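## Task

r1 begins in the work room and r2 in the stock room; the connecting door is locked, but a service window is open. Take the steel tube off the wall rack in the stock room and set it so it rests on both arms of the wall rack in the work room, then release it and move the robots away from it. If either robot falls over or is left leaning, the task fails.

## Robot and tools

ROBOTS. r1 and r2 are identical Hello Robot Stretch 4 units. Each has an omni-wheel base, a lift that rides up a mast, an arm that telescopes forward, a wrist with yaw, pitch and roll joints, a two-finger gripper and four cameras. Each stands about 1.6 m tall, and the base rim lies no more than 0.23 m from the base origin. Loose objects may occasionally get a short shove from outside.

FRAMES. Every robot reports in its own base frame: origin on the floor below the base centre, x forward, y left, z up. hand_pose is a point between the open fingertips, given in that frame, and it may be somewhat off. The odometry frame is where the base frame was when the scene began. Robots do not know each other's positions, so only camera images, lidar_m and wrist_depth_mm show where one robot is relative to the other.

execute_actions. The argument actions is a list holding one action or none; an empty list just returns state and images. The action is an object keyed by "r1" and/or "r2", one entry for each robot you command. Each entry can contain:
- base: exactly one relative move, counted from the base position in the latest reported state. translate_m drives straight in metres (-2 to 2, positive forward). strafe_m slides sideways in metres (-2 to 2, positive left). rotate_rad turns in place in radians (-3.2 to 3.2, positive counter-clockwise seen from above).
- joints: absolute targets by name. lift_m 0 to 1.2 m. arm_m 0 to 0.55 m of extension. wrist_yaw_rad -1.134 to 4.276, where 0 faces forward, positive turns left, about 3.14 is folded back, and above 3.4 the arm may block it. wrist_pitch_rad -1.117 to 4.259, where 0 is level and 1.57 points down. wrist_roll_rad -1.117 to 4.259, where 0 keeps both fingers at one height and positive turns clockwise as seen from behind the gripper. gripper_m -0.038 to 0.141 m, the gap between the fingertips; negative values press the fingers together. Tolerances for done: lift and arm ±0.004, yaw and roll ±0.02, pitch ±0.05, gripper ±0.004.
- pace: "slow", "default", "fast" or "max". The base travels at up to 0.1/0.3/0.4/0.6 m/s and turns at up to 1/2/3/4 rad/s. A lift above 0.2 m lowers these caps, reaching 0.3 m/s and 1 rad/s at 1.2 m.
- contact_limits: {"arm_m": value}, from 0 (very gentle) to 0.75 (firm), default 0.5; it sets how much force the arm may apply before halting.
- end_of_arm: "enable_torque", sent on its own, brings back wrist or gripper motors that have turned themselves off.
Motions in one action start together. One action runs for 15 s at most. A joint target outside its range is clipped, and the result reports it; any other invalid value or unknown key rejects the whole call, and nothing moves. Parts you leave out may keep pushing toward older targets. cameras is a list of camera names (r1_head_camera, r1_head_left_camera, r1_head_right_camera, r1_wrist_camera, and the same four for r2, or "all"); null or omitted gives all, [] gives none.

OTHER TOOLS. wait(seconds 0 to 10) commands nothing and returns state and images. zoom_image(camera, region [x0, y0, x1, y1] in pixels, top-left origin, at most 504 by 504) enlarges part of that camera's latest full image. read_manual only returns licence texts. finished_scene(scene 1 or 2) ends the scene for good, so the tube must already be placed and released and the robots clear. The simulation keeps running while you think, and the robots hold their last commands. If one call reports a stop, the later calls in the same reply are skipped.

RESULTS. base_status and joint_status tell how each motion ended: done (for the base this means the wheels turned the full amount, including any slip), off_target, contact_stop_at_<key> (blocked; that part goes slack), limit_stop_at_<name> (such as tilt above 6 degrees, or own_body for self-collision), time_out, or torque_fault (a wrist motor went limp; send enable_torque). on_its_own covers what the call did not command, and "held at" gives a target, not the actual position. lidar_m lists 12 distances in metres, one per 30-degree sector, starting straight ahead and going counter-clockwise (4th left, 7th behind, 10th right); "-" means nothing was seen or the object is closer than 0.25 m. wrist_depth_mm is a 7x7 grid of depths, 100 to 2000 mm. base_odometry counts wheel turns only. If turned_by_wheels and turned_by_imu differ by more than about 0.1 rad, the base bumped something or slipped. base_tilt is in degrees, positive forward and right, with a fixed bias of up to about 1.5. motor_effort is a percentage of maximum, positive toward higher joint values, with the peak shown in brackets; for wheel_0 to wheel_2, positive means turning right. The pictures line gives the order of the images. Camera calibration uses OpenCV conventions; T_world_to_cam maps the carrying robot's base frame into the camera frame.

CAUTIONS. Robots must never press into each other: once two bases touch, any further driving presses hard and can end the run. When both robots carry the tube, their travel can differ by up to 3 cm per metre, which strains the grip and can tip a robot. Turning or driving with more than 1 kg held and arm_m above 0.2 risks tipping, more so at fast or max pace; steady pushes or pulls, a high gripper and high contact limits add to that risk. A level gripper carrying more than about 2 kg causes torque faults. To grasp, command gripper_m below the object's width. Tighter values squeeze harder and draw the object in by up to a third of the difference. Neither the gripper reading nor done proves a hold, so check the gripper effort. If the fingertips jam on a surface, raise the lift. With the wrist pitched up (below -0.2) and rolled, it may hit the robot's own body. To unfold at the start, send lift_m 0.4 together with wrist_yaw_rad 0. Avoid drops, slams and hard impacts.

Each tool is called after "Emit:" in YAML: its name, and indented under it one key for each argument.

## Session

Emit:
execute_actions:
  actions:
    - {"r1":{"joints":{"lift_m":0.4,"wrist_yaw_rad":0}},"r2":{"joints":{"lift_m":0.4,"wrist_yaw_rad":0}}}

Scene clock: 2.37 s.
r1.base_odometry: x=+0.000 y=+0.000 heading=+0.000 (m, m, rad; r1's odometry frame)
r1.turned_by_wheels: +0.000 (rad since the last result)
r1.turned_by_imu: -0.001 (rad since the last result)
r1.base_tilt: forward=+0.7 right=-0.4 (deg)
r1.lidar_m: 2.22 2.22 1.42 1.34 1.38 1.96 2.49 2.56 2.97 2.50 2.89 2.37
r1.base_status: not commanded
r1.joint_positions: lift_m=+0.400 arm_m=+0.001 wrist_yaw_rad=+0.000 wrist_pitch_rad=+0.014 wrist_roll_rad=+0.004 gripper_m=+0.057
r1.joint_status: all done
r1.motor_effort: lift_m=+22(17) arm_m=+0(0) wrist_yaw_rad=+0(9) wrist_pitch_rad=-5(5) wrist_roll_rad=+0(0) gripper_m=-3(4) wheel_0=+0(0) wheel_1=+0(0) wheel_2=+0(0) (%)
r1.hand_pose: x=+0.4603 y=-0.0873 z=+0.5738 quat_wxyz=(+1.000, +0.002, +0.007, +0.000) (m; r1's base frame)
r1.wrist_depth_mm: - - - - - - - / - - - - - - - / 1983 - - - - - - / 1983 - - - - - - / - - - - - - - / 1983 1983 215 - 215 - - / 1430 1430 1366 1397 1336 1336 1537
r2.base_odometry: x=+0.000 y=+0.000 heading=+0.000 (m, m, rad; r2's odometry frame)
r2.turned_by_wheels: +0.000 (rad since the last result)
r2.turned_by_imu: +0.000 (rad since the last result)
r2.base_tilt: forward=+0.3 right=-0.9 (deg)
r2.lidar_m: 2.02 2.30 2.68 2.52 3.22 2.71 2.70 1.73 1.31 1.30 1.67 2.02
r2.base_status: not commanded
r2.joint_positions: lift_m=+0.400 arm_m=-0.001 wrist_yaw_rad=+0.000 wrist_pitch_rad=-0.009 wrist_roll_rad=+0.004 gripper_m=+0.057
r2.joint_status: all done
r2.motor_effort: lift_m=+24(24) arm_m=-1(0) wrist_yaw_rad=-1(6) wrist_pitch_rad=-6(7) wrist_roll_rad=+1(1) gripper_m=-2(3) wheel_0=+0(0) wheel_1=+0(0) wheel_2=+0(0) (%)
r2.hand_pose: x=+0.4585 y=-0.0873 z=+0.5806 quat_wxyz=(+1.000, +0.002, -0.005, +0.000) (m; r2's base frame)
r2.wrist_depth_mm: - - - 1863 1756 1708 1661 / - - 1983 1863 1808 1756 1661 / - - 1921 1863 1756 1661 1618 / - - 1921 1863 1808 1708 1661 / - - 1921 1863 1756 1708 1618 / - 1863 213 1808 1756 1708 1618 / 1464 1336 1366 145 1397 1499 1576
pictures: r1_head_camera, r1_head_left_camera, r1_head_right_camera, r1_wrist_camera, r2_head_camera, r2_head_left_camera, r2_head_right_camera, r2_wrist_camera
camera_calibration (this result's frames):
r1_wrist_camera: T_world_to_cam=[[0.0316452, -0.999226, 0.0233564, -0.113382], [-0.000622199, -0.0233878, -0.999726, 0.630311], [0.999499, 0.031622, -0.00136183, -0.23256], [0, 0, 0, 1]] pos_world=[0.236424, -0.091199, 0.63247]
r2_wrist_camera: T_world_to_cam=[[-0.0502729, -0.998721, 0.00546336, -0.0789318], [0.0517483, -0.00806772, -0.998628, 0.628261], [0.997394, -0.0499212, 0.0520877, -0.268607], [0, 0, 0, 1]] pos_world=[0.231427, -0.0871713, 0.641821]
Images, in order (width x height): r1_head_camera 420x560, r1_head_left_camera 420x672, r1_head_right_camera 420x672, r1_wrist_camera 616x392, r2_head_camera 420x560, r2_head_left_camera 420x672, r2_head_right_camera 420x672, r2_wrist_camera 616x392.

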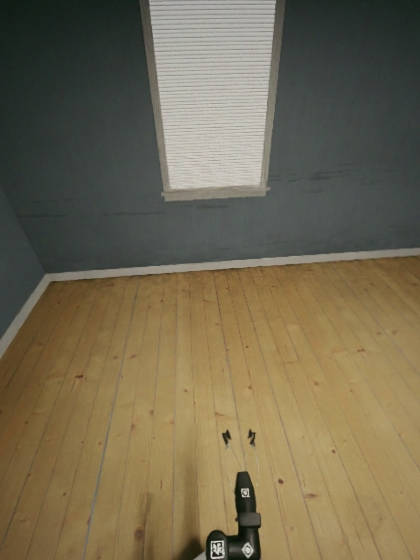

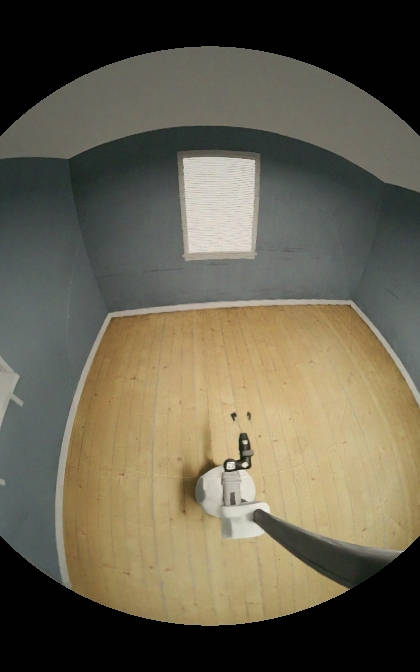

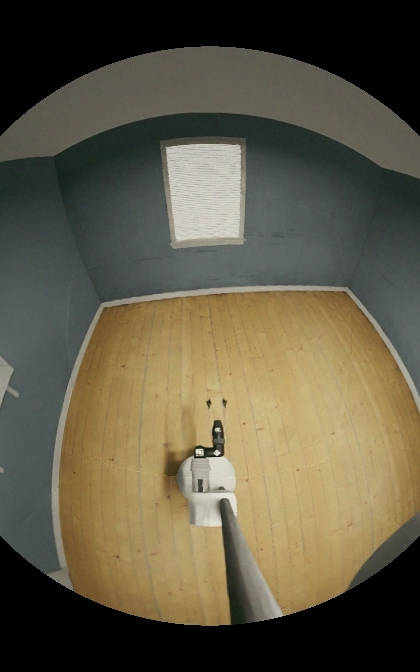

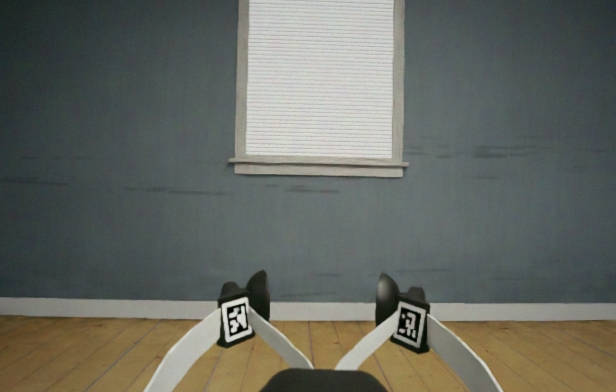

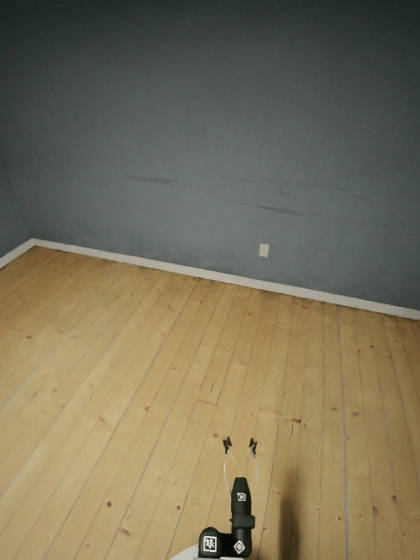

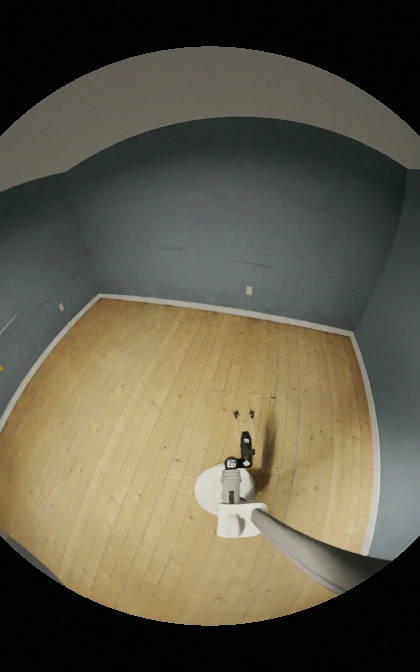

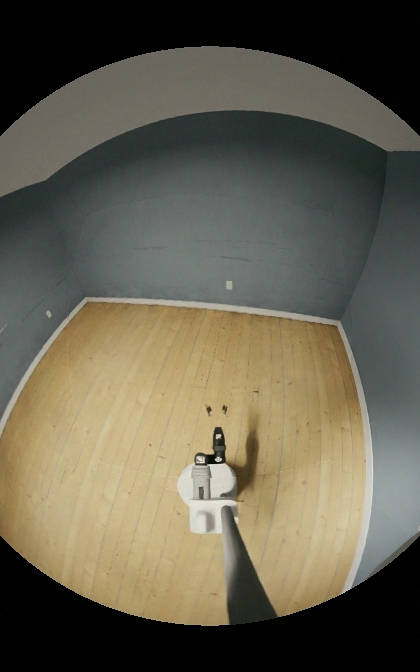

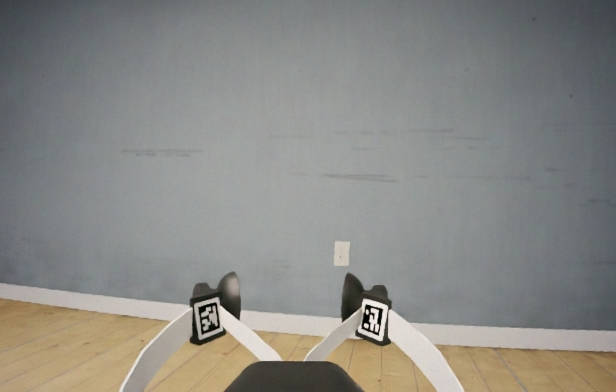

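Emit:
execute_actions:
  actions:
    - {"r1":{"base":{"rotate_rad":1.67},"joints":{"lift_m":0.8},"pace":"fast"},"r2":{"base":{"rotate_rad":1.33},"joints":{"lift_m":0.8},"pace":"fast"}}
  cameras: ["r1_head_camera","r2_head_camera"]

Emit:
execute_actions:
  actions:
    - {"r1":{"base":{"rotate_rad":3.14},"pace":"fast"},"r2":{"base":{"translate_m":1.4},"pace":"fast"}}
  cameras: ["r1_head_camera","r2_head_camera","r1_wrist_camera","r2_wrist_camera"]

Scene clock: 7.70 s.
r1.base_odometry: x=+0.000 y=+0.000 heading=+1.669 (m, m, rad; r1's odometry frame)
r1.turned_by_wheels: +1.669 (rad since the last result)
r1.turned_by_imu: +1.657 (rad since the last result)
r1.base_tilt: forward=+0.7 right=-0.1 (deg)
r1.lidar_m: 1.33 1.56 2.19 2.49 2.61 2.90 2.81 2.97 2.31 2.23 2.03 1.40
r1.base_status: done
r1.joint_positions: lift_m=+0.800 arm_m=+0.001 wrist_yaw_rad=+0.000 wrist_pitch_rad=+0.014 wrist_roll_rad=+0.004 gripper_m=+0.057
r1.joint_status: all done
r1.motor_effort: lift_m=+21(22) arm_m=+0(0) wrist_yaw_rad=-1(1) wrist_pitch_rad=-5(5) wrist_roll_rad=+0(0) gripper_m=-3(4) wheel_0=-5(9) wheel_1=-4(20) wheel_2=-2(14) (%)
r1.hand_pose: x=+0.4603 y=-0.0874 z=+0.9738 quat_wxyz=(+1.000, +0.002, +0.007, +0.000) (m; r1's base frame)
r1.wrist_depth_mm: 1336 1336 1366 1576 1537 1255 1229 / 1336 1308 - - - 1255 1205 / 1336 1308 - - - 1255 1229 / 1336 1336 - - - 1229 1205 / 1336 1281 1281 1281 1255 1255 1229 / 1308 1336 214 1281 215 1229 1229 / 1336 1281 1308 1281 1229 1255 1229
r2.base_odometry: x=+0.000 y=+0.000 heading=+1.330 (m, m, rad; r2's odometry frame)
r2.turned_by_wheels: +1.330 (rad since the last result)
r2.turned_by_imu: +1.349 (rad since the last result)
r2.base_tilt: forward=+0.3 right=-0.8 (deg)
r2.lidar_m: 2.51 2.81 2.80 2.65 2.05 1.38 1.33 1.51 2.09 2.01 2.10 2.89
r2.base_status: done
r2.joint_positions: lift_m=+0.800 arm_m=-0.001 wrist_yaw_rad=+0.000 wrist_pitch_rad=-0.009 wrist_roll_rad=+0.004 gripper_m=+0.057
r2.joint_status: all done
r2.motor_effort: lift_m=+24(24) arm_m=-1(1) wrist_yaw_rad=-1(2) wrist_pitch_rad=-6(6) wrist_roll_rad=+1(1) gripper_m=-3(2) wheel_0=+1(9) wheel_1=+1(6) wheel_2=+1(8) (%)
r2.hand_pose: x=+0.4585 y=-0.0874 z=+0.9806 quat_wxyz=(+1.000, +0.002, -0.005, +0.000) (m; r2's base frame)
r2.wrist_depth_mm: - - - - - - - / - - - - - - - / - - - - - - - / - - - - - - - / - - - - - - - / - - 212 - - - - / - - - 144 - - -
pictures: r1_head_camera, r2_head_camera
Images, in order (width x height): r1_head_camera 420x560, r2_head_camera 420x560.

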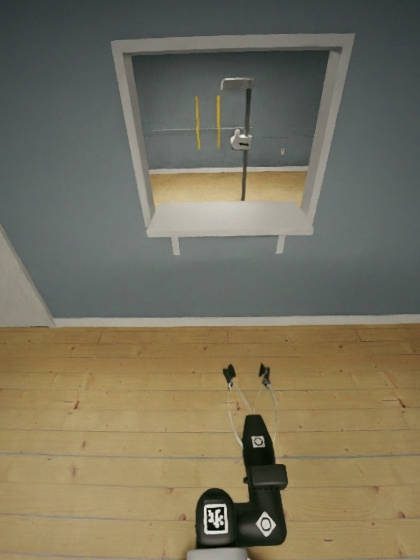

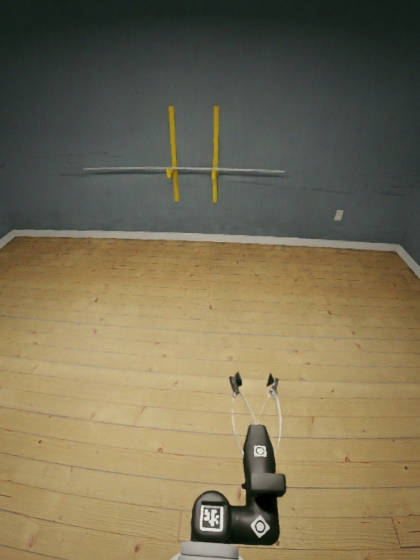

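Scene clock: 12.70 s.
r1.base_odometry: x=+0.000 y=+0.000 heading=-1.475 (m, m, rad; r1's odometry frame)
r1.turned_by_wheels: +3.139 (rad since the last result)
r1.turned_by_imu: +3.118 (rad since the last result)
r1.base_tilt: forward=+0.7 right=-0.3 (deg)
r1.lidar_m: 2.50 2.96 2.28 2.21 2.04 1.39 1.35 1.57 2.19 2.49 2.63 2.90
r1.base_status: done
r1.joint_positions: lift_m=+0.800 arm_m=+0.001 wrist_yaw_rad=+0.000 wrist_pitch_rad=+0.014 wrist_roll_rad=+0.004 gripper_m=+0.057
r1.joint_status: not commanded
r1.motor_effort: lift_m=+21(21) arm_m=+0(0) wrist_yaw_rad=-1(0) wrist_pitch_rad=-6(5) wrist_roll_rad=-1(2) gripper_m=-5(6) wheel_0=-5(8) wheel_1=-4(11) wheel_2=-4(11) (%)
r1.hand_pose: x=+0.4603 y=-0.0874 z=+0.9739 quat_wxyz=(+1.000, +0.002, +0.007, +0.000) (m; r1's base frame)
r1.wrist_depth_mm: - - - - - - - / - - - - - - - / - - - - - - - / - - - - - - - / - - - - - - - / - - 215 - 215 - - / - - - - - - -
r2.base_odometry: x=+0.333 y=+1.360 heading=+1.330 (m, m, rad; r2's odometry frame)
r2.turned_by_wheels: +0.000 (rad since the last result)
r2.turned_by_imu: +0.004 (rad since the last result)
r2.base_tilt: forward=+0.3 right=-0.9 (deg)
r2.lidar_m: 1.08 1.20 1.83 2.70 2.83 2.99 2.88 2.85 2.08 2.03 1.98 1.31
r2.base_status: done
r2.joint_positions: lift_m=+0.800 arm_m=-0.001 wrist_yaw_rad=+0.000 wrist_pitch_rad=-0.009 wrist_roll_rad=+0.004 gripper_m=+0.057
r2.joint_status: not commanded
r2.motor_effort: lift_m=+23(23) arm_m=-1(1) wrist_yaw_rad=-1(1) wrist_pitch_rad=-6(7) wrist_roll_rad=+0(1) gripper_m=-2(4) wheel_0=+0(7) wheel_1=-1(9) wheel_2=-1(10) (%)
r2.hand_pose: x=+0.4585 y=-0.0874 z=+0.9806 quat_wxyz=(+1.000, +0.002, -0.005, +0.000) (m; r2's base frame)
r2.wrist_depth_mm: 1205 1205 1229 1229 1229 1255 1281 / 1182 1205 1229 1229 1229 1255 1255 / 1182 1205 1205 1229 1255 1255 1255 / 1182 1205 1205 1229 1229 1229 1229 / 1182 1205 1229 1205 1229 1255 1255 / 1205 1205 212 1229 1229 1229 1255 / 1182 1205 1182 144 1229 1229 1229
pictures: r1_head_camera, r1_wrist_camera, r2_head_camera, r2_wrist_camera
camera_calibration (this result's frames):
r1_wrist_camera: T_world_to_cam=[[0.0315505, -0.999229, 0.0233562, -0.122712], [-0.00056842, -0.0233858, -0.999726, 1.03031], [0.999502, 0.0315286, -0.00130582, -0.232091], [0, 0, 0, 1]] pos_world=[0.236433, -0.0912052, 1.03259]
r2_wrist_camera: T_world_to_cam=[[-0.0504992, -0.998709, 0.00546279, -0.0810781], [0.0517446, -0.00807879, -0.998628, 1.02776], [0.997383, -0.0501472, 0.0520858, -0.289445], [0, 0, 0, 1]] pos_world=[0.231412, -0.0871853, 1.04187]
Images, in order (width x height): r1_head_camera 420x560, r1_wrist_camera 616x392, r2_head_camera 420x560, r2_wrist_camera 616x392.

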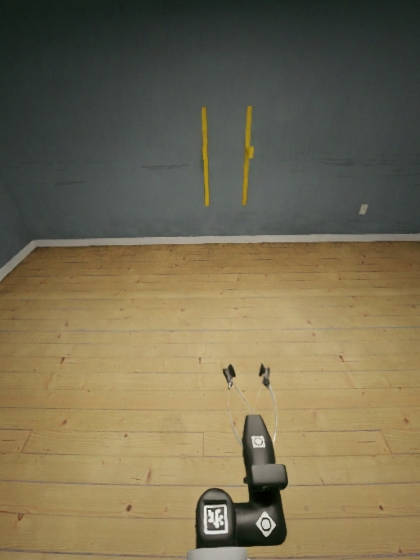

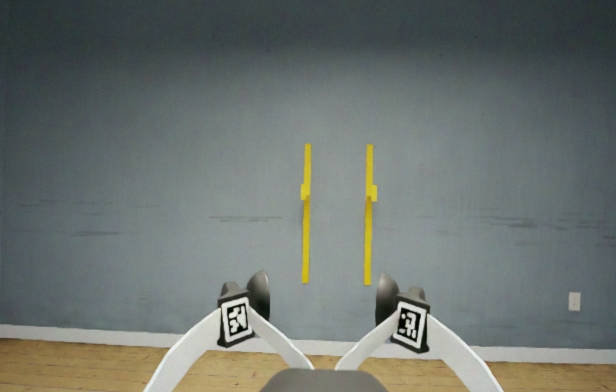

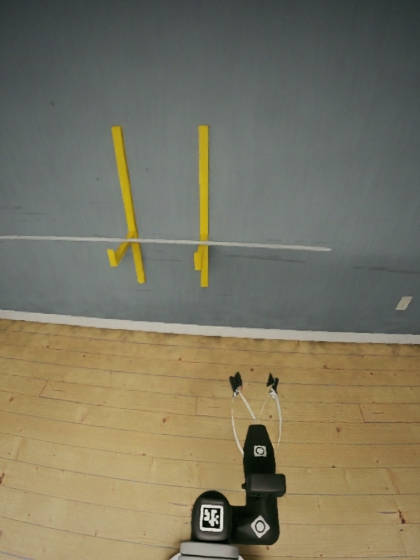

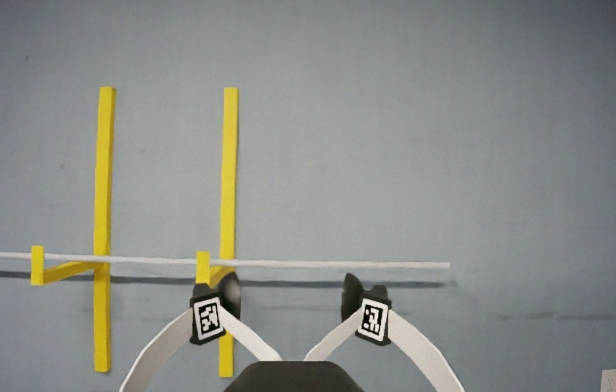

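Emit:
execute_actions:
  actions:
    - {"r1":{"base":{"rotate_rad":-3.16},"joints":{"lift_m":1.1,"wrist_yaw_rad":1.57,"wrist_pitch_rad":1.2,"wrist_roll_rad":1.57,"gripper_m":0.09}},"r2":{"base":{"strafe_m":0.49},"joints":{"lift_m":0.73,"wrist_roll_rad":1.57,"gripper_m":0.09},"pace":"fast"}}
  cameras: ["r1_head_camera","r2_head_camera","r2_head_right_camera","r2_wrist_camera"]

Scene clock: 26.70 s.
r1.base_odometry: x=+0.000 y=+0.000 heading=+1.649 (m, m, rad; r1's odometry frame)
r1.turned_by_wheels: -3.159 (rad since the last result)
r1.turned_by_imu: -3.142 (rad since the last result)
r1.base_tilt: forward=+1.0 right=-0.4 (deg)
r1.lidar_m: 1.34 1.56 2.15 2.46 2.61 2.90 2.83 2.95 2.33 2.23 2.07 1.40
r1.base_status: done
r1.joint_positions: lift_m=+1.100 arm_m=+0.001 wrist_yaw_rad=+1.570 wrist_pitch_rad=+1.201 wrist_roll_rad=+1.570 gripper_m=+0.090
r1.joint_status: all done
r1.motor_effort: lift_m=+21(23) arm_m=-1(1) wrist_yaw_rad=+0(4) wrist_pitch_rad=-1(4) wrist_roll_rad=+2(6) gripper_m=-1(3) wheel_0=+5(9) wheel_1=+4(17) wheel_2=+4(9) (%)
r1.hand_pose: x=+0.2593 y=+0.1042 z=+1.0090 quat_wxyz=(+0.695, +0.130, +0.695, +0.130) (m; r1's base frame)
r1.wrist_depth_mm: 1921 1661 1537 1366 1205 1138 1042 / 1921 1708 1499 1336 1229 1118 1042 / 1921 1708 1499 1336 1205 1118 1042 / 1983 1708 1537 1336 1255 1138 1025 / 1808 1661 1499 1366 1205 960 1042 / 1863 1708 213 1308 1255 904 878 / 1921 1661 1464 162 991 891 866
r2.base_odometry: x=-0.143 y=+1.476 heading=+1.330 (m, m, rad; r2's odometry frame)
r2.turned_by_wheels: +0.000 (rad since the last result)
r2.turned_by_imu: +0.002 (rad since the last result)
r2.base_tilt: forward=+0.3 right=-0.9 (deg)
r2.lidar_m: 1.11 1.34 2.06 2.21 2.31 2.97 2.87 2.96 2.62 2.51 2.02 1.15
r2.base_status: done
r2.joint_positions: lift_m=+0.730 arm_m=-0.001 wrist_yaw_rad=+0.000 wrist_pitch_rad=-0.009 wrist_roll_rad=+1.570 gripper_m=+0.090
r2.joint_status: all done
r2.motor_effort: lift_m=+16(21) arm_m=-1(1) wrist_yaw_rad=-1(1) wrist_pitch_rad=-6(7) wrist_roll_rad=+2(7) gripper_m=-1(4) wheel_0=+2(10) wheel_1=+0(8) wheel_2=-1(0) (%)
r2.hand_pose: x=+0.4585 y=-0.0874 z=+0.9112 quat_wxyz=(+0.707, +0.707, -0.003, +0.003) (m; r2's base frame)
r2.wrist_depth_mm: 1182 1182 1205 1205 1229 1281 1229 / 1182 1182 1255 1229 1229 1255 1229 / 1182 1182 1229 1229 1255 1281 1229 / 1182 1205 1205 1255 1255 1255 1205 / 1182 1182 1182 1229 1255 1281 1229 / 1182 1182 1229 1229 220 1255 1205 / 1160 1182 1182 144 1229 1255 1160
pictures: r1_head_camera, r2_head_camera, r2_head_right_camera, r2_wrist_camera
camera_calibration (this result's frames):
r2_wrist_camera: T_world_to_cam=[[-0.041259, -0.0105366, -0.999093, 0.916771], [0.0425576, 0.999018, -0.0122933, 0.151956], [0.998242, -0.0430262, -0.0407701, -0.200983], [0, 0, 0, 1]] pos_world=[0.231988, -0.150795, 0.909614]
Images, in order (width x height): r1_head_camera 420x560, r2_head_camera 420x560, r2_head_right_camera 420x672, r2_wrist_camera 616x392.

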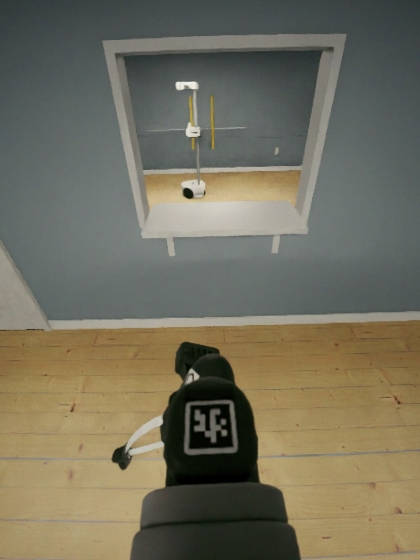

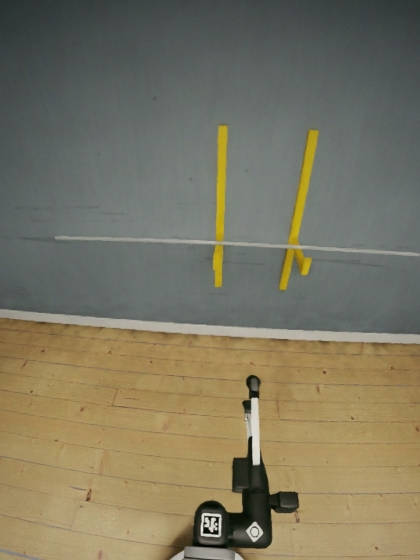

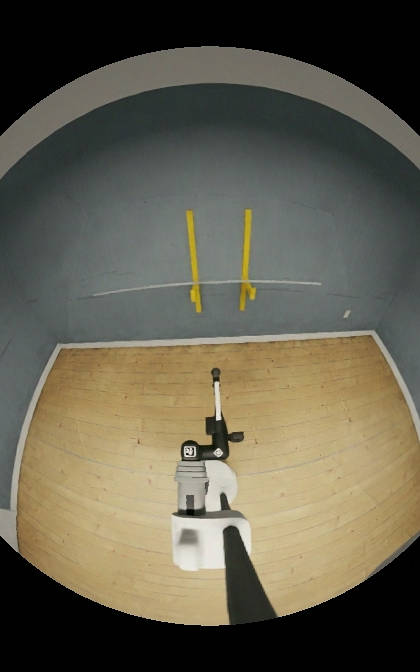

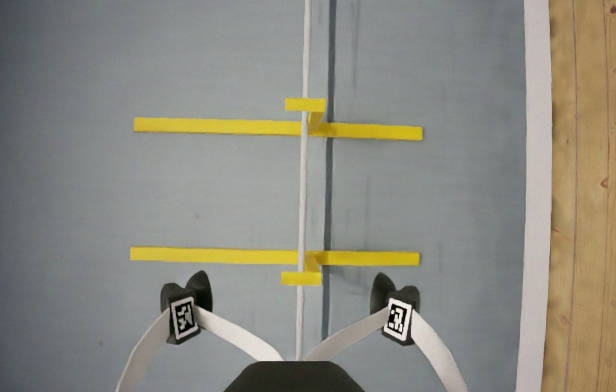

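Emit:
execute_actions:
  actions:
    - {"r1":{"base":{"translate_m":0.4}},"r2":{"base":{"translate_m":0.55},"joints":{"lift_m":0.705,"arm_m":0.15},"pace":"fast"}}
  cameras: ["r2_head_camera","r2_wrist_camera"]

Scene clock: 34.13 s.
r1.base_odometry: x=-0.032 y=+0.399 heading=+1.650 (m, m, rad; r1's odometry frame)
r1.turned_by_wheels: +0.001 (rad since the last result)
r1.turned_by_imu: -0.002 (rad since the last result)
r1.base_tilt: forward=+0.9 right=-0.4 (deg)
r1.lidar_m: 0.94 1.00 1.59 2.48 2.59 3.31 3.24 3.14 2.33 2.24 1.53 0.98
r1.base_status: done
r1.joint_positions: lift_m=+1.100 arm_m=+0.001 wrist_yaw_rad=+1.570 wrist_pitch_rad=+1.201 wrist_roll_rad=+1.570 gripper_m=+0.090
r1.joint_status: not commanded
r1.motor_effort: lift_m=+21(21) arm_m=-1(1) wrist_yaw_rad=-1(2) wrist_pitch_rad=-1(2) wrist_roll_rad=+2(0) gripper_m=-3(2) wheel_0=+5(9) wheel_1=+5(10) wheel_2=-1(12) (%)
r1.hand_pose: x=+0.2593 y=+0.1042 z=+1.0090 quat_wxyz=(+0.695, +0.130, +0.695, +0.130) (m; r1's base frame)
r1.wrist_depth_mm: 1808 1661 1499 1366 1229 1138 1042 / 1983 1708 1537 1366 1255 1118 1042 / 1921 1661 1499 1366 1229 1118 1042 / 1921 1661 1499 1366 1229 1118 1042 / 1863 1661 1464 1336 1229 960 1025 / 1921 1661 215 1336 1205 904 878 / 1863 1661 1430 162 976 878 866
r2.base_odometry: x=-0.012 y=+2.011 heading=+1.330 (m, m, rad; r2's odometry frame)
r2.turned_by_wheels: +0.000 (rad since the last result)
r2.turned_by_imu: +0.002 (rad since the last result)
r2.base_tilt: forward=+0.3 right=-0.9 (deg)
r2.lidar_m: 0.56 0.77 1.07 2.21 2.28 3.16 3.48 3.54 2.60 2.51 1.04 0.66
r2.base_status: done
r2.joint_positions: lift_m=+0.705 arm_m=+0.149 wrist_yaw_rad=+0.000 wrist_pitch_rad=-0.009 wrist_roll_rad=+1.570 gripper_m=+0.090
r2.joint_status: all done
r2.motor_effort: lift_m=+15(16) arm_m=+5(5) wrist_yaw_rad=-1(1) wrist_pitch_rad=-7(7) wrist_roll_rad=+2(2) gripper_m=-2(1) wheel_0=+0(5) wheel_1=-2(4) wheel_2=-1(11) (%)
r2.hand_pose: x=+0.6085 y=-0.0874 z=+0.8862 quat_wxyz=(+0.707, +0.707, -0.003, +0.003) (m; r2's base frame)
r2.wrist_depth_mm: 477 484 484 488 496 504 535 / 496 500 508 517 525 530 539 / 496 508 508 517 525 530 539 / 496 504 512 512 525 535 535 / 496 500 512 517 525 530 539 / 488 500 480 496 218 530 539 / 500 504 504 145 521 530 539
pictures: r2_head_camera, r2_wrist_camera
camera_calibration (this result's frames):
r2_wrist_camera: T_world_to_cam=[[-0.041239, -0.010437, -0.999095, 0.898017], [0.0424866, 0.999023, -0.01219, 0.145199], [0.998246, -0.0429509, -0.0407552, -0.351713], [0, 0, 0, 1]] pos_world=[0.381961, -0.150791, 0.88464]
Images, in order (width x height): r2_head_camera 420x560, r2_wrist_camera 616x392.

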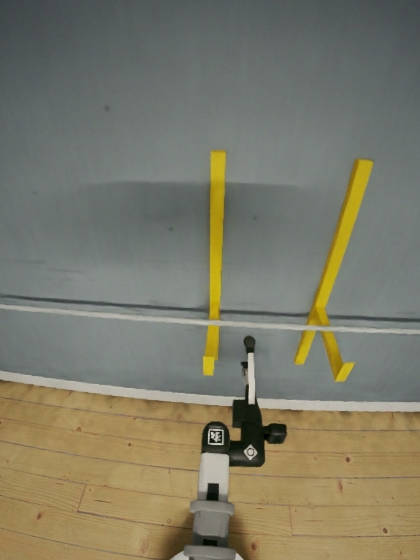

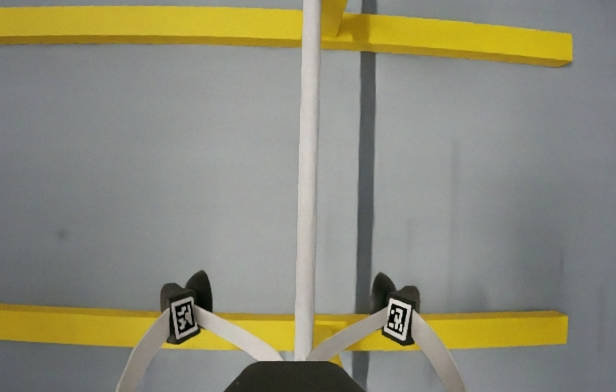

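Emit:
execute_actions:
  actions:
    - {"r2":{"joints":{"lift_m":0.692,"arm_m":0.285,"gripper_m":0.06}}}
  cameras: ["r2_head_camera","r2_wrist_camera"]

Scene clock: 38.63 s.
r1.base_odometry: x=-0.032 y=+0.399 heading=+1.650 (m, m, rad; r1's odometry frame)
r1.turned_by_wheels: +0.000 (rad since the last result)
r1.turned_by_imu: -0.002 (rad since the last result)
r1.base_tilt: forward=+1.0 right=-0.4 (deg)
r1.lidar_m: 0.94 1.00 1.58 2.47 2.59 3.31 3.25 3.14 2.34 2.25 1.51 0.98
r1.base_status: not commanded
r1.joint_positions: lift_m=+1.100 arm_m=+0.001 wrist_yaw_rad=+1.570 wrist_pitch_rad=+1.201 wrist_roll_rad=+1.570 gripper_m=+0.090
r1.joint_status: not commanded
r1.motor_effort: lift_m=+21(21) arm_m=-1(1) wrist_yaw_rad=+2(1) wrist_pitch_rad=-1(1) wrist_roll_rad=+2(1) gripper_m=-3(2) wheel_0=+5(5) wheel_1=+6(5) wheel_2=-1(1) (%)
r1.hand_pose: x=+0.2593 y=+0.1042 z=+1.0090 quat_wxyz=(+0.695, +0.130, +0.695, +0.130) (m; r1's base frame)
r1.wrist_depth_mm: 1863 1661 1537 1366 1229 1138 1060 / 1983 1708 1537 1336 1229 1118 1060 / 1921 1661 1499 1366 1205 1118 1042 / 1921 1618 1499 1336 1229 1118 1025 / 1863 1708 1499 1336 1205 946 1042 / 1921 1661 214 1366 1205 891 866 / 1863 1661 1464 162 976 866 866
r2.base_odometry: x=-0.012 y=+2.011 heading=+1.330 (m, m, rad; r2's odometry frame)
r2.turned_by_wheels: +0.000 (rad since the last result)
r2.turned_by_imu: +0.000 (rad since the last result)
r2.base_tilt: forward=+0.3 right=-0.9 (deg)
r2.lidar_m: 0.55 0.75 1.05 2.21 2.29 3.18 3.48 3.53 2.62 2.53 1.04 0.65
r2.base_status: not commanded
r2.joint_positions: lift_m=+0.692 arm_m=+0.284 wrist_yaw_rad=+0.000 wrist_pitch_rad=-0.009 wrist_roll_rad=+1.570 gripper_m=+0.060
r2.joint_status: all done
r2.motor_effort: lift_m=+15(17) arm_m=+5(6) wrist_yaw_rad=+0(0) wrist_pitch_rad=-6(7) wrist_roll_rad=+2(1) gripper_m=-2(4) wheel_0=+0(0) wheel_1=-2(2) wheel_2=-1(1) (%)
r2.hand_pose: x=+0.7435 y=-0.0874 z=+0.8733 quat_wxyz=(+0.707, +0.707, -0.003, +0.003) (m; r2's base frame)
r2.wrist_depth_mm: 366 373 375 379 387 394 397 / 364 370 373 382 384 392 397 / 368 370 375 382 387 392 397 / 366 370 375 379 387 392 399 / 364 370 373 379 384 389 397 / 366 370 211 226 384 392 397 / 342 342 347 144 355 373 370
pictures: r2_head_camera, r2_wrist_camera
camera_calibration (this result's frames):
r2_wrist_camera: T_world_to_cam=[[-0.0412351, -0.010434, -0.999095, 0.890635], [0.0424728, 0.999023, -0.0121862, 0.139309], [0.998246, -0.0429368, -0.0407517, -0.486991], [0, 0, 0, 1]] pos_world=[0.516945, -0.15079, 0.871681]
Images, in order (width x height): r2_head_camera 420x560, r2_wrist_camera 616x392.

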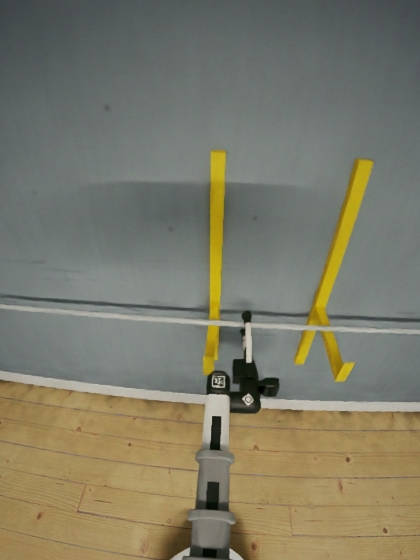

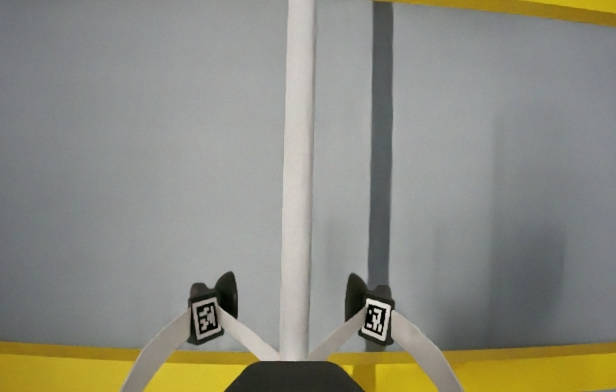

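Emit:
execute_actions:
  actions:
    - {"r2":{"joints":{"arm_m":0.292,"gripper_m":-0.03}}}
  cameras: ["r2_wrist_camera"]

Emit:
execute_actions:
  actions:
    - {"r2":{"joints":{"lift_m":0.74},"pace":"slow"}}
  cameras: ["r2_head_right_camera","r2_wrist_camera"]

Scene clock: 42.17 s.
r1.base_odometry: x=-0.032 y=+0.399 heading=+1.650 (m, m, rad; r1's odometry frame)
r1.turned_by_wheels: +0.000 (rad since the last result)
r1.turned_by_imu: -0.001 (rad since the last result)
r1.base_tilt: forward=+0.8 right=-0.4 (deg)
r1.lidar_m: 0.95 0.99 1.57 2.48 2.59 3.31 3.26 3.14 2.32 2.24 1.51 0.98
r1.base_status: not commanded
r1.joint_positions: lift_m=+1.100 arm_m=+0.001 wrist_yaw_rad=+1.570 wrist_pitch_rad=+1.201 wrist_roll_rad=+1.570 gripper_m=+0.090
r1.joint_status: not commanded
r1.motor_effort: lift_m=+21(21) arm_m=-1(0) wrist_yaw_rad=+0(1) wrist_pitch_rad=-1(1) wrist_roll_rad=+2(1) gripper_m=-3(4) wheel_0=+5(5) wheel_1=+5(6) wheel_2=-1(1) (%)
r1.hand_pose: x=+0.2593 y=+0.1042 z=+1.0090 quat_wxyz=(+0.695, +0.130, +0.695, +0.130) (m; r1's base frame)
r1.wrist_depth_mm: 1863 1661 1499 1366 1229 1118 1042 / 1983 1756 1499 1366 1229 1138 1060 / 1921 1708 1464 1366 1229 1118 1042 / 1921 1661 1464 1366 1229 1138 1042 / 1921 1708 1499 1366 1205 946 1025 / 1863 1661 214 1308 1205 891 866 / 1863 1708 1464 162 976 878 866
r2.base_odometry: x=-0.012 y=+2.011 heading=+1.330 (m, m, rad; r2's odometry frame)
r2.turned_by_wheels: +0.000 (rad since the last result)
r2.turned_by_imu: +0.000 (rad since the last result)
r2.base_tilt: forward=+0.3 right=-0.9 (deg)
r2.lidar_m: 0.55 0.76 1.12 2.20 2.31 3.14 3.49 3.55 2.64 2.51 0.96 0.66
r2.base_status: not commanded
r2.joint_positions: lift_m=+0.692 arm_m=+0.291 wrist_yaw_rad=+0.001 wrist_pitch_rad=-0.007 wrist_roll_rad=+1.570 gripper_m=-0.029
r2.joint_status: all done
r2.motor_effort: lift_m=+15(16) arm_m=+4(6) wrist_yaw_rad=-3(3) wrist_pitch_rad=-13(13) wrist_roll_rad=+1(1) gripper_m=-24(21) wheel_0=+0(0) wheel_1=-2(2) wheel_2=-1(1) (%)
r2.hand_pose: x=+0.7507 y=-0.0872 z=+0.8726 quat_wxyz=(+0.707, +0.707, -0.002, +0.003) (m; r2's base frame)
r2.wrist_depth_mm: 357 364 368 373 377 387 392 / 357 362 366 370 379 384 389 / 357 364 368 370 379 384 392 / 357 364 368 370 379 384 392 / 357 364 368 370 379 384 389 / 357 364 201 204 377 384 392 / 342 332 338 167 349 355 373
pictures: r2_wrist_camera
camera_calibration (this result's frames):
r2_wrist_camera: T_world_to_cam=[[-0.0432783, -0.0104364, -0.999009, 0.891753], [0.0417408, 0.999053, -0.0122451, 0.139394], [0.998191, -0.0422294, -0.0428017, -0.492326], [0, 0, 0, 1]] pos_world=[0.52421, -0.150746, 0.871504]
Images, in order (width x height): r2_wrist_camera 616x392.

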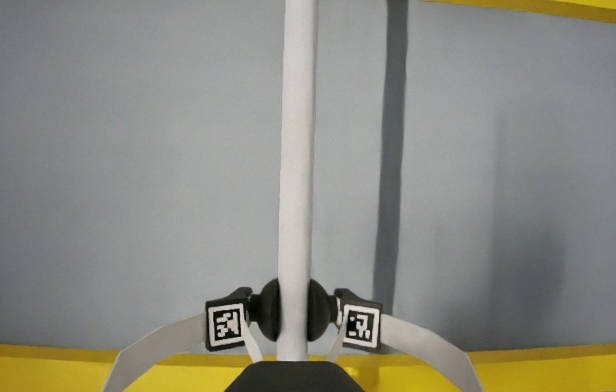

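Scene clock: 43.43 s.
r1.base_odometry: x=-0.032 y=+0.399 heading=+1.650 (m, m, rad; r1's odometry frame)
r1.turned_by_wheels: +0.000 (rad since the last result)
r1.turned_by_imu: -0.001 (rad since the last result)
r1.base_tilt: forward=+0.7 right=-0.4 (deg)
r1.lidar_m: 0.93 0.99 1.59 2.48 2.60 3.32 3.24 3.17 2.32 2.25 1.52 0.97
r1.base_status: not commanded
r1.joint_positions: lift_m=+1.100 arm_m=+0.001 wrist_yaw_rad=+1.570 wrist_pitch_rad=+1.201 wrist_roll_rad=+1.570 gripper_m=+0.090
r1.joint_status: not commanded
r1.motor_effort: lift_m=+21(21) arm_m=+0(1) wrist_yaw_rad=+1(0) wrist_pitch_rad=-1(2) wrist_roll_rad=+0(1) gripper_m=-3(1) wheel_0=+5(5) wheel_1=+5(5) wheel_2=-1(1) (%)
r1.hand_pose: x=+0.2593 y=+0.1042 z=+1.0090 quat_wxyz=(+0.695, +0.130, +0.695, +0.130) (m; r1's base frame)
r1.wrist_depth_mm: 1808 1661 1499 1366 1255 1138 1042 / 1983 1708 1499 1366 1229 1118 1042 / 1921 1756 1537 1366 1255 1138 1042 / 1921 1661 1499 1366 1229 1118 1042 / 1921 1708 1499 1336 1182 960 1042 / 1921 1708 214 1336 1205 904 878 / 1921 1708 1464 162 976 878 866
r2.base_odometry: x=-0.012 y=+2.011 heading=+1.330 (m, m, rad; r2's odometry frame)
r2.turned_by_wheels: +0.000 (rad since the last result)
r2.turned_by_imu: +0.000 (rad since the last result)
r2.base_tilt: forward=+0.4 right=-0.9 (deg)
r2.lidar_m: 0.54 0.73 1.02 2.21 2.30 3.15 3.47 3.54 2.63 2.52 1.07 0.65
r2.base_status: not commanded
r2.joint_positions: lift_m=+0.739 arm_m=+0.291 wrist_yaw_rad=+0.000 wrist_pitch_rad=+0.001 wrist_roll_rad=+1.569 gripper_m=-0.029
r2.joint_status: all done
r2.on_its_own: wrist_pitch_rad is at rest, and its effort (-37) is outside its rest range (-23 to +23)
r2.motor_effort: lift_m=+27(26) arm_m=+4(4) wrist_yaw_rad=-1(3) wrist_pitch_rad=-37(40) wrist_roll_rad=+4(7) gripper_m=-21(23) wheel_0=+0(1) wheel_1=-2(2) wheel_2=-1(1) (%)
r2.hand_pose: x=+0.7507 y=-0.0873 z=+0.9172 quat_wxyz=(+0.708, +0.706, +0.001, +0.000) (m; r2's base frame)
r2.wrist_depth_mm: 355 362 366 373 382 389 397 / 355 359 368 373 382 387 394 / 353 362 368 373 384 387 394 / 355 362 368 373 379 387 397 / 355 362 366 373 379 387 394 / 355 362 211 204 379 392 394 / 342 332 340 153 351 359 370
pictures: r2_head_right_camera, r2_wrist_camera
camera_calibration (this result's frames):
r2_wrist_camera: T_world_to_cam=[[-0.0517429, -0.0113656, -0.998596, 0.942179], [0.0421736, 0.999018, -0.0135557, 0.140971], [0.99777, -0.0428158, -0.0512128, -0.482406], [0, 0, 0, 1]] pos_world=[0.524136, -0.150779, 0.918061]
Images, in order (width x height): r2_head_right_camera 420x672, r2_wrist_camera 616x392.

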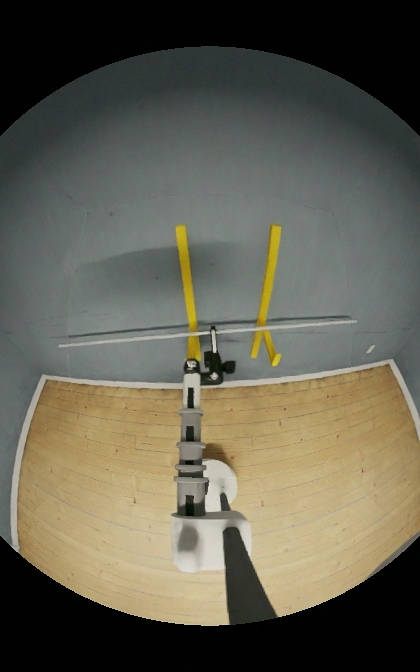

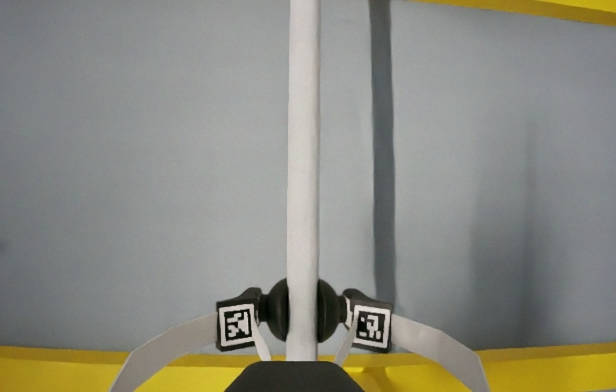

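Emit:
execute_actions:
  actions:
    - {"r2":{"joints":{"lift_m":0.83,"gripper_m":-0.038}}}
  cameras: []

Emit:
execute_actions:
  actions:
    - {"r2":{"base":{"translate_m":-1.3},"joints":{"arm_m":0.05}}}
  cameras: []

Emit:
execute_actions:
  actions:
    - {"r2":{"base":{"rotate_rad":-0.8},"joints":{"wrist_yaw_rad":0.4},"pace":"slow"}}
  cameras: ["r2_head_right_camera","r2_wrist_camera"]

Scene clock: 50.20 s.
r1.base_odometry: x=-0.032 y=+0.399 heading=+1.650 (m, m, rad; r1's odometry frame)
r1.turned_by_wheels: +0.000 (rad since the last result)
r1.turned_by_imu: -0.003 (rad since the last result)
r1.base_tilt: forward=+0.8 right=-0.3 (deg)
r1.lidar_m: 0.94 0.99 1.58 2.47 2.60 3.32 3.24 3.16 2.34 2.24 1.52 0.98
r1.base_status: not commanded
r1.joint_positions: lift_m=+1.100 arm_m=+0.001 wrist_yaw_rad=+1.570 wrist_pitch_rad=+1.201 wrist_roll_rad=+1.570 gripper_m=+0.090
r1.joint_status: not commanded
r1.motor_effort: lift_m=+21(21) arm_m=-1(1) wrist_yaw_rad=-2(0) wrist_pitch_rad=-1(1) wrist_roll_rad=+2(1) gripper_m=-1(0) wheel_0=+5(5) wheel_1=+6(5) wheel_2=-1(1) (%)
r1.hand_pose: x=+0.2593 y=+0.1042 z=+1.0090 quat_wxyz=(+0.695, +0.130, +0.695, +0.130) (m; r1's base frame)
r1.wrist_depth_mm: 1863 1708 1499 1366 1229 1118 1060 / 1921 1708 1499 1366 1229 1118 1042 / 1921 1708 1499 1336 1229 1118 1042 / 1921 1708 1499 1366 1229 1138 1025 / 1921 1661 1537 1366 1229 960 1025 / 1863 1661 213 1336 1229 904 866 / 1808 1661 1499 162 960 878 866
r2.base_odometry: x=-0.012 y=+2.011 heading=+1.330 (m, m, rad; r2's odometry frame)
r2.turned_by_wheels: +0.000 (rad since the last result)
r2.turned_by_imu: +0.001 (rad since the last result)
r2.base_tilt: forward=+0.4 right=-0.9 (deg)
r2.lidar_m: 0.55 0.75 1.08 2.21 2.31 3.15 3.48 3.53 2.60 2.52 0.98 0.64
r2.base_status: not commanded
r2.joint_positions: lift_m=+0.829 arm_m=+0.291 wrist_yaw_rad=+0.000 wrist_pitch_rad=+0.001 wrist_roll_rad=+1.569 gripper_m=-0.037
r2.joint_status: all done
r2.on_its_own: wrist_pitch_rad is at rest, and its effort (-36) is outside its rest range (-23 to +23)
r2.motor_effort: lift_m=+27(27) arm_m=+4(4) wrist_yaw_rad=+0(1) wrist_pitch_rad=-36(37) wrist_roll_rad=+6(5) gripper_m=-24(22) wheel_0=+0(0) wheel_1=-2(2) wheel_2=-1(1) (%)
r2.hand_pose: x=+0.7506 y=-0.0874 z=+1.0073 quat_wxyz=(+0.708, +0.706, +0.000, +0.000) (m; r2's base frame)
r2.wrist_depth_mm: 355 362 370 370 382 389 397 / 355 362 366 373 382 389 394 / 353 362 366 373 382 389 394 / 355 362 368 373 379 387 394 / 353 362 366 370 382 389 394 / 357 362 209 202 377 389 397 / 342 329 338 147 351 359 370
pictures: none
No camera images: the call's "cameras" was empty. Leave "cameras" out to get every camera's image.

Scene clock: 56.00 s.
r1.base_odometry: x=-0.032 y=+0.399 heading=+1.650 (m, m, rad; r1's odometry frame)
r1.turned_by_wheels: +0.000 (rad since the last result)
r1.turned_by_imu: -0.002 (rad since the last result)
r1.base_tilt: forward=+0.8 right=-0.3 (deg)
r1.lidar_m: 0.95 0.99 1.58 2.48 2.60 3.33 3.25 3.16 2.32 2.25 1.53 0.97
r1.base_status: not commanded
r1.joint_positions: lift_m=+1.100 arm_m=+0.001 wrist_yaw_rad=+1.570 wrist_pitch_rad=+1.201 wrist_roll_rad=+1.570 gripper_m=+0.090
r1.joint_status: not commanded
r1.motor_effort: lift_m=+21(21) arm_m=-1(0) wrist_yaw_rad=+0(1) wrist_pitch_rad=-1(1) wrist_roll_rad=+1(1) gripper_m=-2(1) wheel_0=+5(5) wheel_1=+5(5) wheel_2=-1(1) (%)
r1.hand_pose: x=+0.2593 y=+0.1042 z=+1.0090 quat_wxyz=(+0.695, +0.130, +0.695, +0.130) (m; r1's base frame)
r1.wrist_depth_mm: 1808 1661 1537 1366 1229 1138 1042 / 1983 1708 1537 1366 1229 1118 1042 / 1921 1708 1499 1397 1205 1118 1042 / 1863 1708 1464 1336 1229 1118 1042 / 1921 1708 1499 1366 1205 960 1042 / 1921 1708 214 1366 1229 891 878 / 1921 1661 1464 162 976 878 854
r2.base_odometry: x=-0.322 y=+0.748 heading=+1.330 (m, m, rad; r2's odometry frame)
r2.turned_by_wheels: +0.000 (rad since the last result)
r2.turned_by_imu: -0.003 (rad since the last result)
r2.base_tilt: forward=+0.4 right=-0.9 (deg)
r2.lidar_m: 0.48 0.50 0.70 2.22 2.30 2.20 2.10 2.06 2.60 2.51 0.66 0.51
r2.base_status: done
r2.joint_positions: lift_m=+0.829 arm_m=+0.051 wrist_yaw_rad=+0.000 wrist_pitch_rad=+0.001 wrist_roll_rad=+1.569 gripper_m=-0.037
r2.joint_status: all done
r2.on_its_own: wrist_pitch_rad is at rest, and its effort (-37) is outside its rest range (-23 to +23)
r2.motor_effort: lift_m=+27(27) arm_m=-5(7) wrist_yaw_rad=+0(2) wrist_pitch_rad=-37(38) wrist_roll_rad=+4(5) gripper_m=-23(24) wheel_0=-1(6) wheel_1=-1(6) wheel_2=+1(10) (%)
r2.hand_pose: x=+0.5103 y=-0.0874 z=+1.0072 quat_wxyz=(+0.708, +0.706, +0.000, +0.000) (m; r2's base frame)
r2.wrist_depth_mm: 1808 1863 1921 1983 1983 1863 1308 / 1921 1921 1863 1921 1921 1863 1308 / 1808 1863 1921 1921 1983 1863 1308 / 1808 1863 1921 1921 - 1863 1308 / 1863 1921 1921 1983 1983 1808 1308 / 1921 1863 208 202 1863 1808 1281 / 1863 1863 1863 147 1983 1464 1281
pictures: none
No camera images: the call's "cameras" was empty. Leave "cameras" out to get every camera's image.

Scene clock: 58.07 s.
r1.base_odometry: x=-0.032 y=+0.399 heading=+1.650 (m, m, rad; r1's odometry frame)
r1.turned_by_wheels: +0.000 (rad since the last result)
r1.turned_by_imu: -0.001 (rad since the last result)
r1.base_tilt: forward=+0.7 right=-0.4 (deg)
r1.lidar_m: 0.94 1.00 1.59 2.48 2.59 3.29 3.25 3.16 2.33 2.26 1.53 0.98
r1.base_status: not commanded
r1.joint_positions: lift_m=+1.100 arm_m=+0.001 wrist_yaw_rad=+1.570 wrist_pitch_rad=+1.201 wrist_roll_rad=+1.570 gripper_m=+0.090
r1.joint_status: not commanded
r1.motor_effort: lift_m=+21(21) arm_m=+0(0) wrist_yaw_rad=+2(1) wrist_pitch_rad=-2(1) wrist_roll_rad=+1(2) gripper_m=-2(0) wheel_0=+5(5) wheel_1=+6(5) wheel_2=-1(1) (%)
r1.hand_pose: x=+0.2593 y=+0.1042 z=+1.0090 quat_wxyz=(+0.695, +0.130, +0.695, +0.130) (m; r1's base frame)
r1.wrist_depth_mm: 1863 1708 1499 1366 1229 1118 1042 / 1921 1661 1499 1336 1255 1118 1025 / 1921 1708 1537 1336 1205 1138 1042 / 1921 1708 1537 1336 1229 1118 1025 / 1921 1661 1464 1336 1229 960 1042 / 1863 1661 214 1336 1205 891 866 / 1863 1661 1430 162 960 891 866
r2.base_odometry: x=-0.322 y=+0.748 heading=+0.530 (m, m, rad; r2's odometry frame)
r2.turned_by_wheels: -0.800 (rad since the last result)
r2.turned_by_imu: -0.810 (rad since the last result)
r2.base_tilt: forward=+0.3 right=-0.9 (deg)
r2.lidar_m: 0.39 0.34 0.35 0.42 2.21 2.20 2.43 1.98 1.97 2.43 2.51 0.70
r2.base_status: done
r2.joint_positions: lift_m=+0.829 arm_m=+0.051 wrist_yaw_rad=+0.400 wrist_pitch_rad=+0.001 wrist_roll_rad=+1.569 gripper_m=-0.037
r2.joint_status: all done
r2.on_its_own: wrist_pitch_rad is at rest, and its effort (-35) is outside its rest range (-23 to +23)
r2.motor_effort: lift_m=+27(27) arm_m=-5(5) wrist_yaw_rad=+0(8) wrist_pitch_rad=-35(37) wrist_roll_rad=+4(5) gripper_m=-22(23) wheel_0=+3(6) wheel_1=+2(3) wheel_2=+0(6) (%)
r2.hand_pose: x=+0.5215 y=+0.0318 z=+1.0074 quat_wxyz=(+0.694, +0.692, +0.141, +0.140) (m; r2's base frame)
r2.wrist_depth_mm: - - - - - 1863 1336 / - - - - - 1863 1336 / - - - - - 1863 1308 / - - - - - 1863 1366 / 1983 - - - - 1756 1308 / 1921 1983 210 200 - 1863 1281 / 1808 960 1863 151 1921 1537 1281
pictures: r2_head_right_camera, r2_wrist_camera
camera_calibration (this result's frames):
r2_wrist_camera: T_world_to_cam=[[-0.0428742, -0.0305696, -0.998613, 1.01769], [-0.349928, 0.936677, -0.0136499, 0.239383], [0.935795, 0.348857, -0.0508564, -0.22458], [0, 0, 0, 1]] pos_world=[0.33756, -0.114768, 1.00813]
Images, in order (width x height): r2_head_right_camera 420x672, r2_wrist_camera 616x392.

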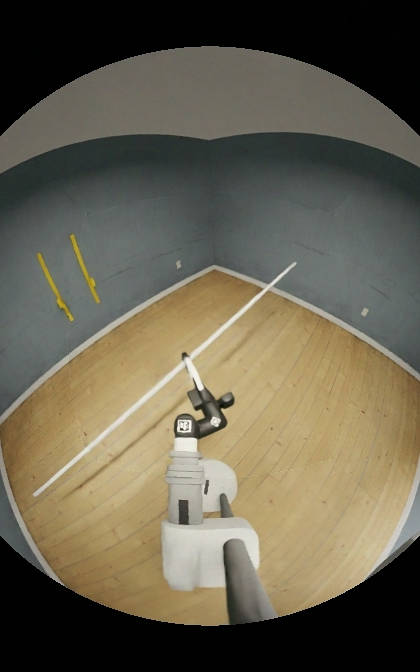

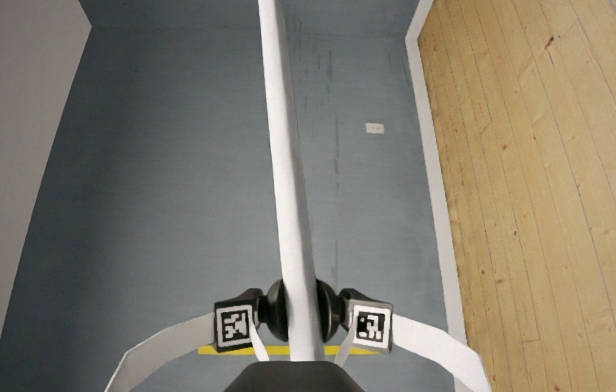

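Emit:
execute_actions:
  actions: []
  cameras: ["r2_head_right_camera"]

Scene clock: 60.17 s.
r1.base_odometry: x=-0.032 y=+0.399 heading=+1.650 (m, m, rad; r1's odometry frame)
r1.turned_by_wheels: +0.000 (rad since the last result)
r1.turned_by_imu: -0.001 (rad since the last result)
r1.base_tilt: forward=+1.0 right=-0.4 (deg)
r1.lidar_m: 0.94 1.00 1.60 2.48 2.60 3.32 3.26 3.17 2.32 2.25 1.53 0.97
r1.base_status: not commanded
r1.joint_positions: lift_m=+1.100 arm_m=+0.001 wrist_yaw_rad=+1.570 wrist_pitch_rad=+1.201 wrist_roll_rad=+1.570 gripper_m=+0.090
r1.joint_status: not commanded
r1.motor_effort: lift_m=+21(21) arm_m=-1(0) wrist_yaw_rad=+2(1) wrist_pitch_rad=-1(1) wrist_roll_rad=+1(2) gripper_m=-1(0) wheel_0=+5(5) wheel_1=+6(5) wheel_2=-1(1) (%)
r1.hand_pose: x=+0.2593 y=+0.1042 z=+1.0090 quat_wxyz=(+0.695, +0.130, +0.695, +0.130) (m; r1's base frame)
r1.wrist_depth_mm: 1756 1661 1499 1397 1255 1118 1060 / 1921 1661 1499 1336 1229 1118 1042 / 1863 1618 1499 1366 1205 1138 1042 / 1921 1661 1499 1366 1255 1138 1025 / 1921 1708 1464 1336 1229 960 1025 / 1863 1708 213 1308 1229 904 866 / 1921 1661 1464 162 976 878 866
r2.base_odometry: x=-0.322 y=+0.748 heading=+0.530 (m, m, rad; r2's odometry frame)
r2.turned_by_wheels: +0.000 (rad since the last result)
r2.turned_by_imu: +0.000 (rad since the last result)
r2.base_tilt: forward=+0.3 right=-0.9 (deg)
r2.lidar_m: 0.40 0.34 0.31 0.39 0.69 2.20 2.43 1.97 1.95 2.43 2.50 0.70
r2.base_status: done
r2.joint_positions: lift_m=+0.829 arm_m=+0.051 wrist_yaw_rad=+0.400 wrist_pitch_rad=+0.001 wrist_roll_rad=+1.569 gripper_m=-0.037
r2.joint_status: all done
r2.on_its_own: wrist_pitch_rad is at rest, and its effort (-35) is outside its rest range (-23 to +23)
r2.motor_effort: lift_m=+27(27) arm_m=-5(5) wrist_yaw_rad=-1(8) wrist_pitch_rad=-35(37) wrist_roll_rad=+5(5) gripper_m=-22(23) wheel_0=+3(6) wheel_1=+2(3) wheel_2=+0(6) (%)
r2.hand_pose: x=+0.5215 y=+0.0319 z=+1.0074 quat_wxyz=(+0.694, +0.692, +0.141, +0.140) (m; r2's base frame)
r2.wrist_depth_mm: - - - - - 1863 1336 / - - - - - 1863 1308 / - - - - - 1863 1308 / - - - - - 1863 1336 / 1983 - - - - 1863 1308 / 1863 1921 204 200 - 1808 1336 / 1756 1808 1863 151 1921 1537 1281
pictures: r2_head_right_camera
Images, in order (width x height): r2_head_right_camera 420x672.

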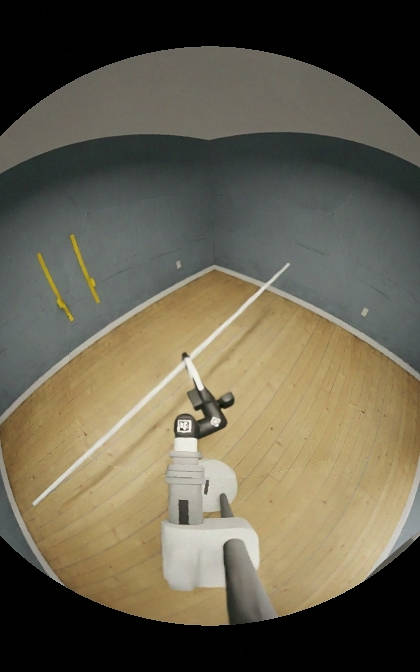

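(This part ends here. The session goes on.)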